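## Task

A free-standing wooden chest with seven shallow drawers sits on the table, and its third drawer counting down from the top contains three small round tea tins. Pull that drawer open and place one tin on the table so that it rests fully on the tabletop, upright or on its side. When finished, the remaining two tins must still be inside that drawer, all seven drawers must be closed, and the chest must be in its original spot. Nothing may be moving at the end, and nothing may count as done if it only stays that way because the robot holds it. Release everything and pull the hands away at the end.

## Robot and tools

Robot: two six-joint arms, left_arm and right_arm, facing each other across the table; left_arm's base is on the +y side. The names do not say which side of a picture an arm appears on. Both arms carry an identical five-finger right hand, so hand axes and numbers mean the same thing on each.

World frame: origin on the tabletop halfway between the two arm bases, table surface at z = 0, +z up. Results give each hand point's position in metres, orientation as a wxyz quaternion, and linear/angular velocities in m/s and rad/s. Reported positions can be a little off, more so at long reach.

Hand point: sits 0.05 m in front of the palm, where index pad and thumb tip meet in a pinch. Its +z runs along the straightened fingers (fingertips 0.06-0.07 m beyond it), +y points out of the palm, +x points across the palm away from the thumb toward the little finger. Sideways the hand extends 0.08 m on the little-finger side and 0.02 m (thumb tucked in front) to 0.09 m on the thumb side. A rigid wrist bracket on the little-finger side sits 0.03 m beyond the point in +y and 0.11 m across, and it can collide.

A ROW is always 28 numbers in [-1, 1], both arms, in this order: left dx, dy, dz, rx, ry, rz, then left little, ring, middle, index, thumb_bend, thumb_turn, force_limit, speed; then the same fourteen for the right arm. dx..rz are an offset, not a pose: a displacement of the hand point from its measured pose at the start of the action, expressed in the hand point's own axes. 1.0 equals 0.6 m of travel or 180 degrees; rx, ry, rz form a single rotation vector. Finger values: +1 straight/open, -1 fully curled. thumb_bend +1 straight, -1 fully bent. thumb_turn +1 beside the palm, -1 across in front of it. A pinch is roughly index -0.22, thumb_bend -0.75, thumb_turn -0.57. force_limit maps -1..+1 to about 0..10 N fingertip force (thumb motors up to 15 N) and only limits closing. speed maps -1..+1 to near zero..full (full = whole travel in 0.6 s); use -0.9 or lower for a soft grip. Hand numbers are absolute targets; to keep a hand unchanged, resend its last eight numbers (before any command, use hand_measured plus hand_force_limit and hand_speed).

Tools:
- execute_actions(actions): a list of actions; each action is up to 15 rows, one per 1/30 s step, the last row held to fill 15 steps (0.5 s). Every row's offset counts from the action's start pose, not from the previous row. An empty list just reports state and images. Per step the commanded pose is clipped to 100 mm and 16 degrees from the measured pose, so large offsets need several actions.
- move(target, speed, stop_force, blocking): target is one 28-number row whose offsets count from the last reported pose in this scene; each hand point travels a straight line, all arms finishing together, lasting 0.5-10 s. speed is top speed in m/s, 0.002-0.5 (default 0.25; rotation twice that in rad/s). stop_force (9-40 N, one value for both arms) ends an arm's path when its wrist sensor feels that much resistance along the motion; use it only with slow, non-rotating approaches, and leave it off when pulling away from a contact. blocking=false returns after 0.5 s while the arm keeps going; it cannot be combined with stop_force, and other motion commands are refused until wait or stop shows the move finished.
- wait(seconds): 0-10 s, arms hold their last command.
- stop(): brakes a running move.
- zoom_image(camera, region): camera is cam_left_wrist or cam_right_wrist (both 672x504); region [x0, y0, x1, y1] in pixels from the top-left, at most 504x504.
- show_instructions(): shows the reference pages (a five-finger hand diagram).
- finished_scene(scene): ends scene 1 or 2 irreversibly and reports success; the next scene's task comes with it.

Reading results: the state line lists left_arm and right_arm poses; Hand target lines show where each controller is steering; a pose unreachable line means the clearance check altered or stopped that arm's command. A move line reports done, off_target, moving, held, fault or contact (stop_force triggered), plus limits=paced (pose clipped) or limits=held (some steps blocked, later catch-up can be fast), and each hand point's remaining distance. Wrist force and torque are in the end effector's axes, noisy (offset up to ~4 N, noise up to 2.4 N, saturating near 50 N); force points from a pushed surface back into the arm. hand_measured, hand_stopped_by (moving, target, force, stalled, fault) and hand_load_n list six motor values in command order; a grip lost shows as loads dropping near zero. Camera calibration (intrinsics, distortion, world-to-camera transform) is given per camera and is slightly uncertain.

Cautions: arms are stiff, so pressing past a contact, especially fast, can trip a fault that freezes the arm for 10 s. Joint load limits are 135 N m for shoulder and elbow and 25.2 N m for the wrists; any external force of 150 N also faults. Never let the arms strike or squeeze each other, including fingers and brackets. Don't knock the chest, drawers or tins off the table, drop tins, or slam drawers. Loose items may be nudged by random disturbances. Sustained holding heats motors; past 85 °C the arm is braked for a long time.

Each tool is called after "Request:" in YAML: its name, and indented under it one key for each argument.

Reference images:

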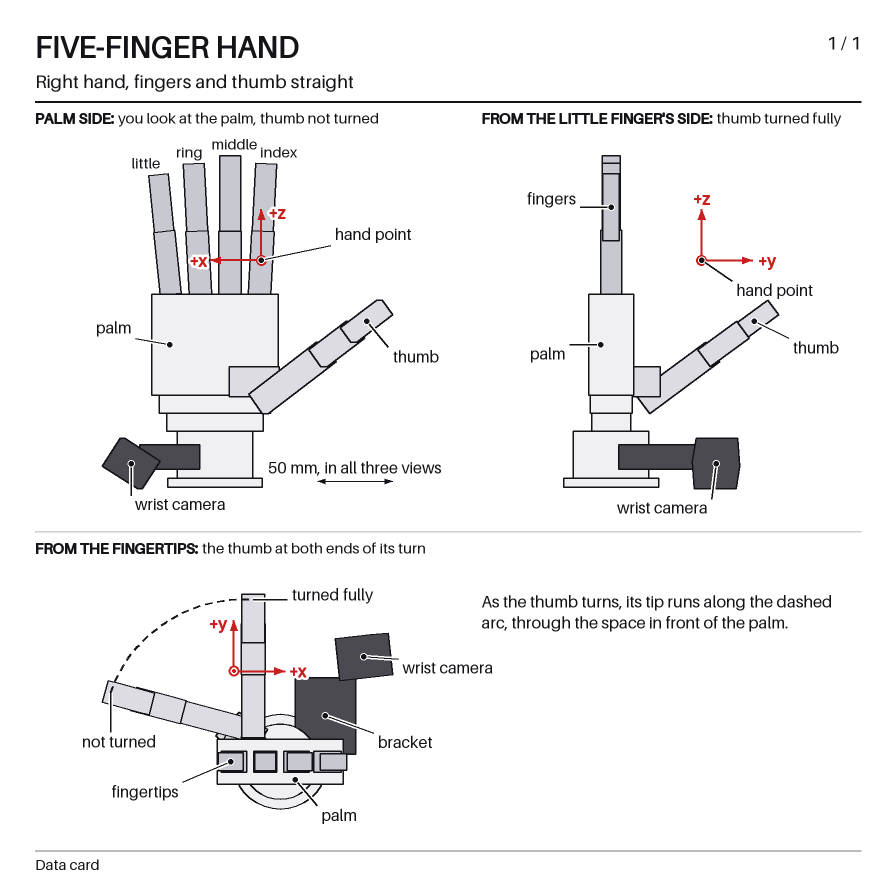

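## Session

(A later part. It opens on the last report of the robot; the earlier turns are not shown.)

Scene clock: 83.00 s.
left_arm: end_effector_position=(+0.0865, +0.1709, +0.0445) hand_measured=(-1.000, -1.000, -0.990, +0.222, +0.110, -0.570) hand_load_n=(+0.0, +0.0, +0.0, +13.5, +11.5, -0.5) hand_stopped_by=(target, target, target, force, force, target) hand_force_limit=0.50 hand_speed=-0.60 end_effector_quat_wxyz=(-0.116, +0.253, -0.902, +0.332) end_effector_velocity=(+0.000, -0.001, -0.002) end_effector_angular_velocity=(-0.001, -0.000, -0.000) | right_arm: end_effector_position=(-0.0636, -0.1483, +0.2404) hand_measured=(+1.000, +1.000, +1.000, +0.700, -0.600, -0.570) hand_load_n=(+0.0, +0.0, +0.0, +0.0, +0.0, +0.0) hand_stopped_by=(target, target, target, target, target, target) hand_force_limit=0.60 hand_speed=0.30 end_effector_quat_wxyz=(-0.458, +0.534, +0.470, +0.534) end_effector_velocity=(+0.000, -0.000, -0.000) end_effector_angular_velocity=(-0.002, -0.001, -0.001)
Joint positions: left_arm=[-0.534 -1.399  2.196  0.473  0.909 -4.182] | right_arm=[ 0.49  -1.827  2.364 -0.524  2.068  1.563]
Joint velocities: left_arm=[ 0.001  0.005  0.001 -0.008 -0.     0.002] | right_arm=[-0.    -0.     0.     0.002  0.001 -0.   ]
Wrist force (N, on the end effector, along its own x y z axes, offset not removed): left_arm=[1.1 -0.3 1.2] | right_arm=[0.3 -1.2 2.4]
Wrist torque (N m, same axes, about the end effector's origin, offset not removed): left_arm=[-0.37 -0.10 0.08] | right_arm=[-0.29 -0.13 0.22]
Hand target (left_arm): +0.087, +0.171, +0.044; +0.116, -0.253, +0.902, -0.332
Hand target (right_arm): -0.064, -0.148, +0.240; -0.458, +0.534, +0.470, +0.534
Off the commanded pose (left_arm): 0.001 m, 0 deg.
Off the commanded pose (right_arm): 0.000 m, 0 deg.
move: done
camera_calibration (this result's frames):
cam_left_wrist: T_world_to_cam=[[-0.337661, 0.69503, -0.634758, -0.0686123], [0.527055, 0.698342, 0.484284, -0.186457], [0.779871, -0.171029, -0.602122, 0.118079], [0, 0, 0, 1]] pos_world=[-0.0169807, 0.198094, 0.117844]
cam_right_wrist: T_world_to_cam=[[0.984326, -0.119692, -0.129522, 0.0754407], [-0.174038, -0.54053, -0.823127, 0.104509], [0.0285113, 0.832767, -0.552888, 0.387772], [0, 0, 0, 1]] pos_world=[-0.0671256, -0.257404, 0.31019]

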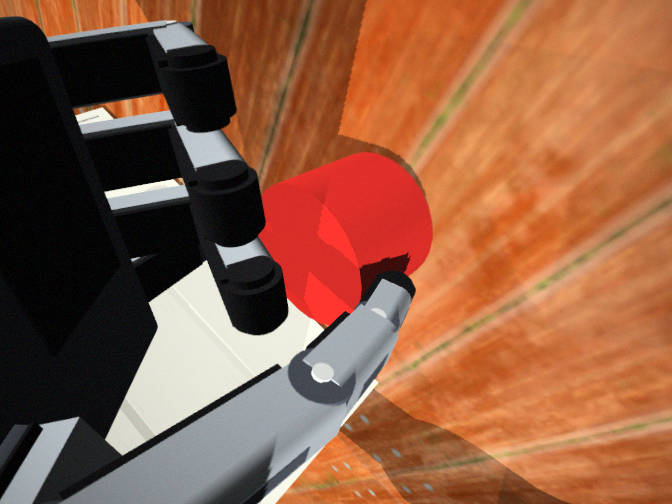

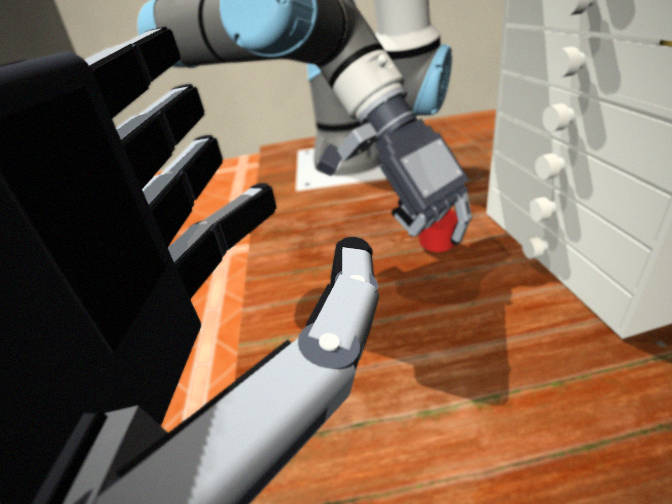

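Request:
move:
  target: [0,0.02,0.024,0,0,0,-1,-1,-0.99,-0.3,-0.6,-0.57,0.5,-0.6, 0,0,0,0,0,0,1,1,1,0.7,-0.6,-0.57,0.6,0.3]
  speed: 0.008
  stop_force: 9

Scene clock: 84.47 s.
left_arm: end_effector_position=(+0.0870, +0.1710, +0.0362) hand_measured=(-1.000, -1.000, -0.990, +0.222, +0.112, -0.570) hand_load_n=(+0.0, +0.0, +0.0, +12.5, +13.5, +0.0) hand_stopped_by=(target, target, target, force, force, target) hand_force_limit=0.50 hand_speed=-0.60 end_effector_quat_wxyz=(-0.116, +0.253, -0.902, +0.331) end_effector_velocity=(+0.000, -0.000, +0.003) end_effector_angular_velocity=(+0.001, -0.001, +0.000) | right_arm: end_effector_position=(-0.0636, -0.1483, +0.2404) hand_measured=(+1.000, +1.000, +1.000, +0.700, -0.600, -0.570) hand_load_n=(+0.0, +0.0, +0.0, +0.0, +0.0, +0.0) hand_stopped_by=(target, target, target, target, target, target) hand_force_limit=0.60 hand_speed=0.30 end_effector_quat_wxyz=(-0.458, +0.534, +0.470, +0.534) end_effector_velocity=(-0.001, +0.000, +0.000) end_effector_angular_velocity=(+0.001, +0.000, +0.002)
Joint positions: left_arm=[-0.533 -1.382  2.205  0.447  0.909 -4.181] | right_arm=[ 0.49  -1.827  2.364 -0.524  2.068  1.563]
Joint velocities: left_arm=[ 0.    -0.006 -0.004  0.011 -0.001 -0.   ] | right_arm=[ 0.    -0.    -0.    -0.001 -0.002 -0.   ]
Wrist force (N, on the end effector, along its own x y z axes, offset not removed): left_arm=[0.1 -1.7 -5.6] | right_arm=[-0.1 -1.9 2.5]
Wrist torque (N m, same axes, about the end effector's origin, offset not removed): left_arm=[0.08 0.01 0.15] | right_arm=[-0.44 -0.06 0.14]
Hand target (left_arm): +0.087, +0.171, +0.037; +0.116, -0.253, +0.902, -0.332
Hand target (right_arm): -0.064, -0.148, +0.240; -0.458, +0.534, +0.470, +0.534
Off the commanded pose (left_arm): 0.010 m, 0 deg.
Off the commanded pose (right_arm): 0.000 m, 0 deg.
move: contact (left_arm)
camera_calibration (this result's frames):
cam_left_wrist: T_world_to_cam=[[-0.33757, 0.69516, -0.634664, -0.0738304], [0.526994, 0.698241, 0.484495, -0.182759], [0.779951, -0.170913, -0.602051, 0.112726], [0, 0, 0, 1]] pos_world=[-0.0165309, 0.1982, 0.109555]
cam_right_wrist: T_world_to_cam=[[0.984326, -0.119692, -0.129522, 0.0754408], [-0.174038, -0.54053, -0.823127, 0.104509], [0.0285112, 0.832767, -0.552888, 0.387772], [0, 0, 0, 1]] pos_world=[-0.0671256, -0.257404, 0.31019]

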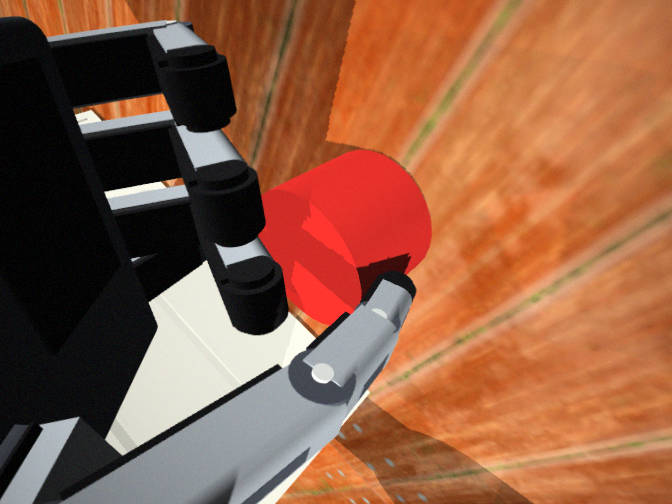

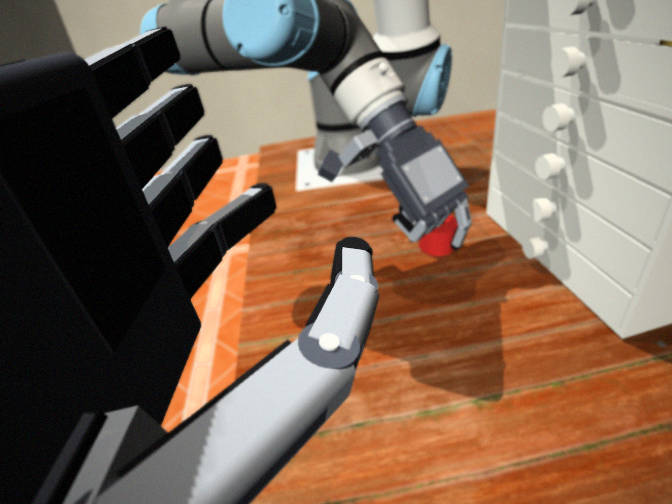

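Request:
move:
  target: [0,0,0,0,0,0,-1,-1,-0.99,0.5,0.3,-0.57,0.5,0.0, 0,0,0,0,0,0,1,1,1,0.7,-0.6,-0.57,0.6,0.3]

Request:
move:
  target: [0,-0.2,-0.24,0,0,0,-1,-1,-0.99,0.5,0.3,-0.57,0.5,0.0, 0,0,0,0,0,0,1,1,1,0.7,-0.6,-0.57,0.6,0.3]
  speed: 0.12

Scene clock: 85.30 s.
left_arm: end_effector_position=(+0.0870, +0.1710, +0.0362) hand_measured=(-1.000, -1.000, -0.990, +0.500, +0.300, -0.570) hand_load_n=(+0.0, +0.0, +0.0, +0.0, +0.0, +0.0) hand_stopped_by=(target, target, target, target, target, target) hand_force_limit=0.50 hand_speed=0.00 end_effector_quat_wxyz=(-0.116, +0.253, -0.902, +0.331) end_effector_velocity=(+0.000, -0.000, +0.000) end_effector_angular_velocity=(-0.002, -0.000, +0.000) | right_arm: end_effector_position=(-0.0636, -0.1483, +0.2404) hand_measured=(+1.000, +1.000, +1.000, +0.700, -0.600, -0.570) hand_load_n=(+0.0, +0.0, +0.0, +0.0, +0.0, +0.0) hand_stopped_by=(target, target, target, target, target, target) hand_force_limit=0.60 hand_speed=0.30 end_effector_quat_wxyz=(-0.458, +0.534, +0.470, +0.534) end_effector_velocity=(+0.000, +0.000, +0.000) end_effector_angular_velocity=(+0.001, +0.000, -0.001)
Joint positions: left_arm=[-0.533 -1.382  2.205  0.447  0.909 -4.181] | right_arm=[ 0.49  -1.827  2.364 -0.524  2.068  1.563]
Joint velocities: left_arm=[-0.    -0.     0.    -0.001 -0.001 -0.   ] | right_arm=[-0.    -0.    -0.    -0.001  0.001  0.   ]
Wrist force (N, on the end effector, along its own x y z axes, offset not removed): left_arm=[2.0 -0.2 0.0] | right_arm=[-0.1 -2.0 2.5]
Wrist torque (N m, same axes, about the end effector's origin, offset not removed): left_arm=[-0.19 -0.24 0.21] | right_arm=[-0.43 -0.06 0.05]
Hand target (left_arm): +0.087, +0.171, +0.036; +0.116, -0.253, +0.902, -0.331
Hand target (right_arm): -0.064, -0.148, +0.240; -0.458, +0.534, +0.470, +0.534
Off the commanded pose (left_arm): 0.000 m, 0 deg.
Off the commanded pose (right_arm): 0.000 m, 0 deg.
move: done
camera_calibration (this result's frames):
cam_left_wrist: T_world_to_cam=[[-0.337581, 0.695144, -0.634676, -0.0738072], [0.527003, 0.698253, 0.484469, -0.182763], [0.77994, -0.170928, -0.60206, 0.112747], [0, 0, 0, 1]] pos_world=[-0.0165357, 0.198193, 0.10958]
cam_right_wrist: T_world_to_cam=[[0.984326, -0.119692, -0.129522, 0.0754408], [-0.174038, -0.540529, -0.823127, 0.104509], [0.0285112, 0.832767, -0.552888, 0.387772], [0, 0, 0, 1]] pos_world=[-0.0671256, -0.257404, 0.31019]

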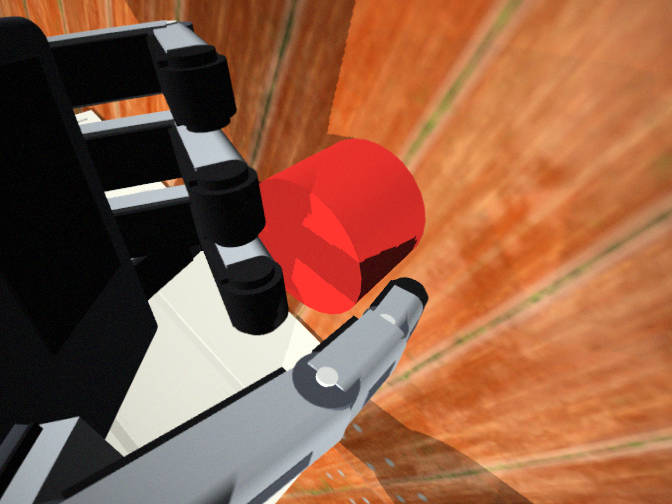

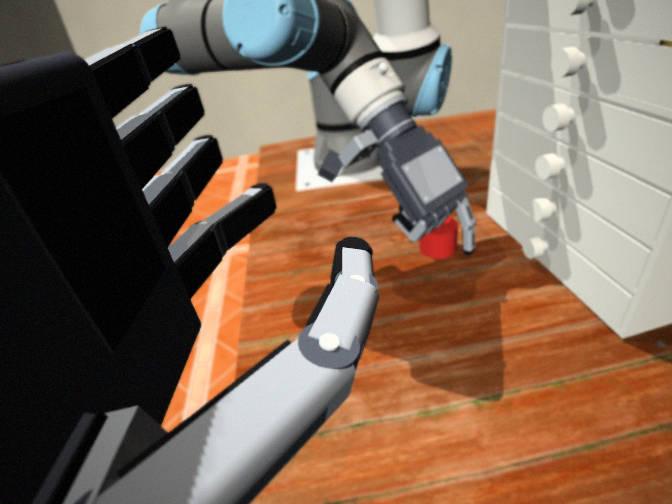

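Scene clock: 87.43 s.
left_arm: end_effector_position=(+0.0782, +0.1700, +0.2231) hand_measured=(-1.000, -1.000, -0.990, +0.500, +0.300, -0.570) hand_load_n=(+0.0, +0.0, +0.0, +0.0, +0.0, +0.0) hand_stopped_by=(target, target, target, target, target, target) hand_force_limit=0.50 hand_speed=0.00 end_effector_quat_wxyz=(-0.116, +0.253, -0.902, +0.331) end_effector_velocity=(-0.001, +0.000, +0.002) end_effector_angular_velocity=(+0.002, +0.001, +0.000) | right_arm: end_effector_position=(-0.0636, -0.1483, +0.2404) hand_measured=(+1.000, +1.000, +1.000, +0.700, -0.600, -0.570) hand_load_n=(+0.0, +0.0, +0.0, +0.0, +0.0, +0.0) hand_stopped_by=(target, target, target, target, target, target) hand_force_limit=0.60 hand_speed=0.30 end_effector_quat_wxyz=(-0.458, +0.534, +0.470, +0.534) end_effector_velocity=(+0.000, -0.000, -0.000) end_effector_angular_velocity=(-0.001, -0.000, +0.000)
Joint positions: left_arm=[-0.559 -1.635  1.917  1.007  0.902 -4.212] | right_arm=[ 0.49  -1.827  2.364 -0.524  2.068  1.563]
Joint velocities: left_arm=[-0.001 -0.001 -0.005  0.008  0.001 -0.003] | right_arm=[-0.     0.     0.001  0.    -0.001 -0.   ]
Wrist force (N, on the end effector, along its own x y z axes, offset not removed): left_arm=[-0.4 0.5 0.0] | right_arm=[-0.3 -2.3 1.8]
Wrist torque (N m, same axes, about the end effector's origin, offset not removed): left_arm=[-0.13 0.16 0.13] | right_arm=[-0.54 0.01 0.23]
Hand target (left_arm): +0.078, +0.170, +0.223; +0.116, -0.253, +0.902, -0.331
Hand target (right_arm): -0.064, -0.148, +0.240; -0.458, +0.534, +0.470, +0.534
Off the commanded pose (left_arm): 0.001 m, 0 deg.
Off the commanded pose (right_arm): 0.000 m, 0 deg.
move: done
camera_calibration (this result's frames):
cam_left_wrist: T_world_to_cam=[[-0.337589, 0.695145, -0.63467, 0.042562], [0.5271, 0.698233, 0.484393, -0.267945], [0.779871, -0.171008, -0.602127, 0.231971], [0, 0, 0, 1]] pos_world=[-0.0253054, 0.19717, 0.296479]
cam_right_wrist: T_world_to_cam=[[0.984326, -0.119692, -0.129522, 0.0754408], [-0.174038, -0.54053, -0.823127, 0.104509], [0.0285111, 0.832767, -0.552888, 0.387772], [0, 0, 0, 1]] pos_world=[-0.0671256, -0.257404, 0.31019]

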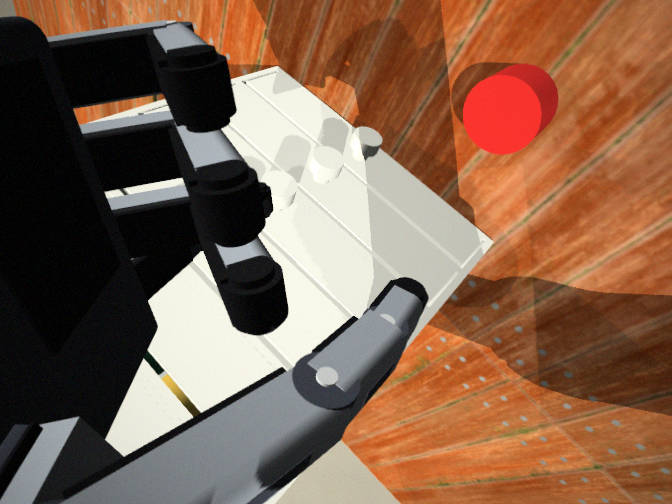

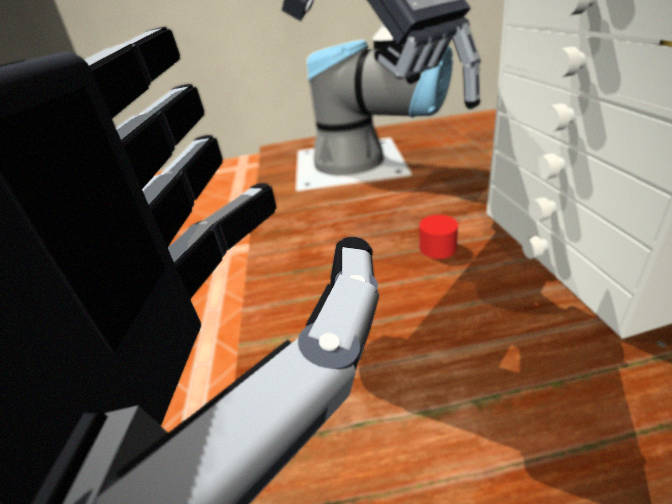

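Request:
zoom_image:
  camera: "cam_right_wrist"
  region: [480,0,672,144]

Request:
zoom_image:
  camera: "cam_left_wrist"
  region: [100,300,300,450]

Region (480, 0, 672, 144) of cam_right_wrist's 672x504 image, scaled by 2.625, with more detail than that image has; it fills the top 378 rows of this view, and the rest is white.

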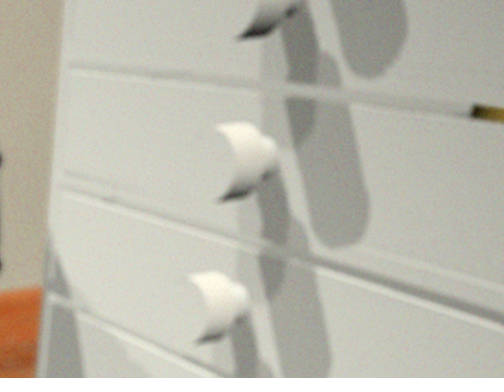

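Region (100, 300, 300, 450) of cam_left_wrist's 672x504 image, scaled by 2.520, with more detail than that image has; it fills the top 378 rows of this view, and the rest is white.

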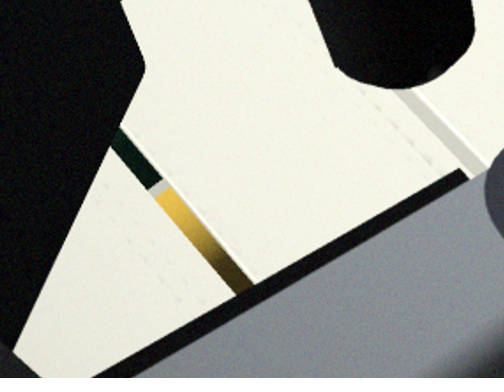

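Request:
move:
  target: [0,-0.12,-0.2,0,0,0,-1,-1,-0.99,0.5,0.3,-0.57,0.5,0.0, 0,0,0,0,0,0,1,1,1,0.7,-0.6,-0.57,0.6,0.3]

Request:
finished_scene:
  scene: 1

Scene clock: 89.00 s.
left_arm: end_effector_position=(+0.0604, +0.1874, +0.3605) hand_measured=(-1.000, -1.000, -0.990, +0.500, +0.300, -0.570) hand_load_n=(+0.0, +0.0, +0.0, +0.0, +0.0, +0.0) hand_stopped_by=(target, target, target, target, target, target) hand_force_limit=0.50 hand_speed=0.00 end_effector_quat_wxyz=(-0.115, +0.253, -0.902, +0.331) end_effector_velocity=(-0.001, +0.001, +0.002) end_effector_angular_velocity=(+0.003, -0.002, +0.001) | right_arm: end_effector_position=(-0.0636, -0.1483, +0.2404) hand_measured=(+1.000, +1.000, +1.000, +0.700, -0.600, -0.570) hand_load_n=(+0.0, +0.0, +0.0, +0.0, +0.0, +0.0) hand_stopped_by=(target, target, target, target, target, target) hand_force_limit=0.60 hand_speed=0.30 end_effector_quat_wxyz=(-0.458, +0.534, +0.470, +0.534) end_effector_velocity=(+0.000, +0.000, +0.000) end_effector_angular_velocity=(+0.000, +0.000, -0.001)
Joint positions: left_arm=[-0.66  -1.703  1.643  1.428  0.878 -4.338] | right_arm=[ 0.49  -1.827  2.364 -0.524  2.068  1.563]
Joint velocities: left_arm=[-0.004  0.001 -0.004  0.011 -0.001 -0.007] | right_arm=[-0.     0.    -0.001  0.001  0.    -0.   ]
Wrist force (N, on the end effector, along its own x y z axes, offset not removed): left_arm=[1.6 -0.1 -0.9] | right_arm=[-0.6 -2.1 2.0]
Wrist torque (N m, same axes, about the end effector's origin, offset not removed): left_arm=[-0.05 -0.24 0.20] | right_arm=[-0.44 0.07 0.10]
Hand target (left_arm): +0.060, +0.187, +0.361; +0.116, -0.253, +0.902, -0.331
Hand target (right_arm): -0.064, -0.148, +0.240; -0.458, +0.534, +0.470, +0.534
Off the commanded pose (left_arm): 0.000 m, 0 deg.
Off the commanded pose (right_arm): 0.000 m, 0 deg.
move: done
camera_calibration (this result's frames):
cam_left_wrist: T_world_to_cam=[[-0.337678, 0.695219, -0.634542, 0.111568], [0.527498, 0.698104, 0.484146, -0.337133], [0.779564, -0.171234, -0.602461, 0.331748], [0, 0, 0, 1]] pos_world=[-0.043108, 0.214596, 0.433881]
cam_right_wrist: T_world_to_cam=[[0.984326, -0.119692, -0.129522, 0.0754408], [-0.174038, -0.54053, -0.823127, 0.104509], [0.0285111, 0.832767, -0.552888, 0.387772], [0, 0, 0, 1]] pos_world=[-0.0671256, -0.257404, 0.31019]

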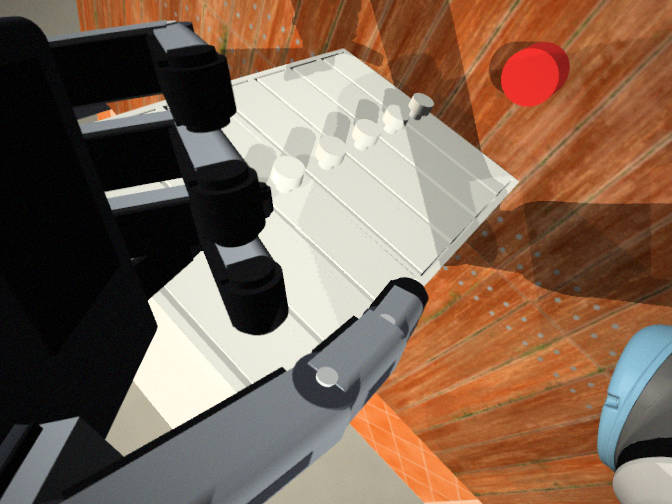

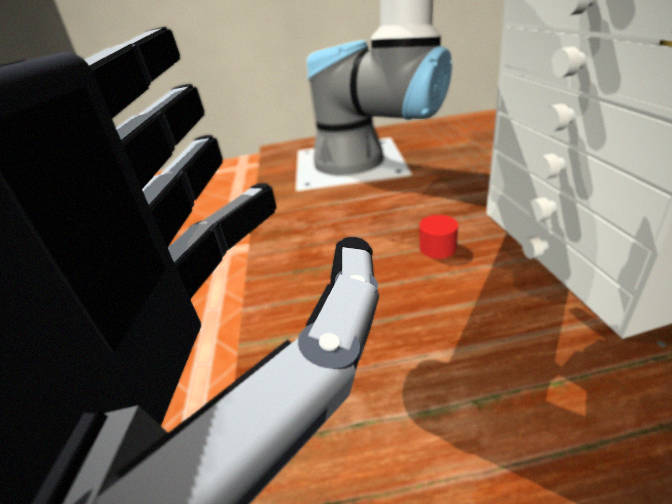

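The scene is finished: the task was done.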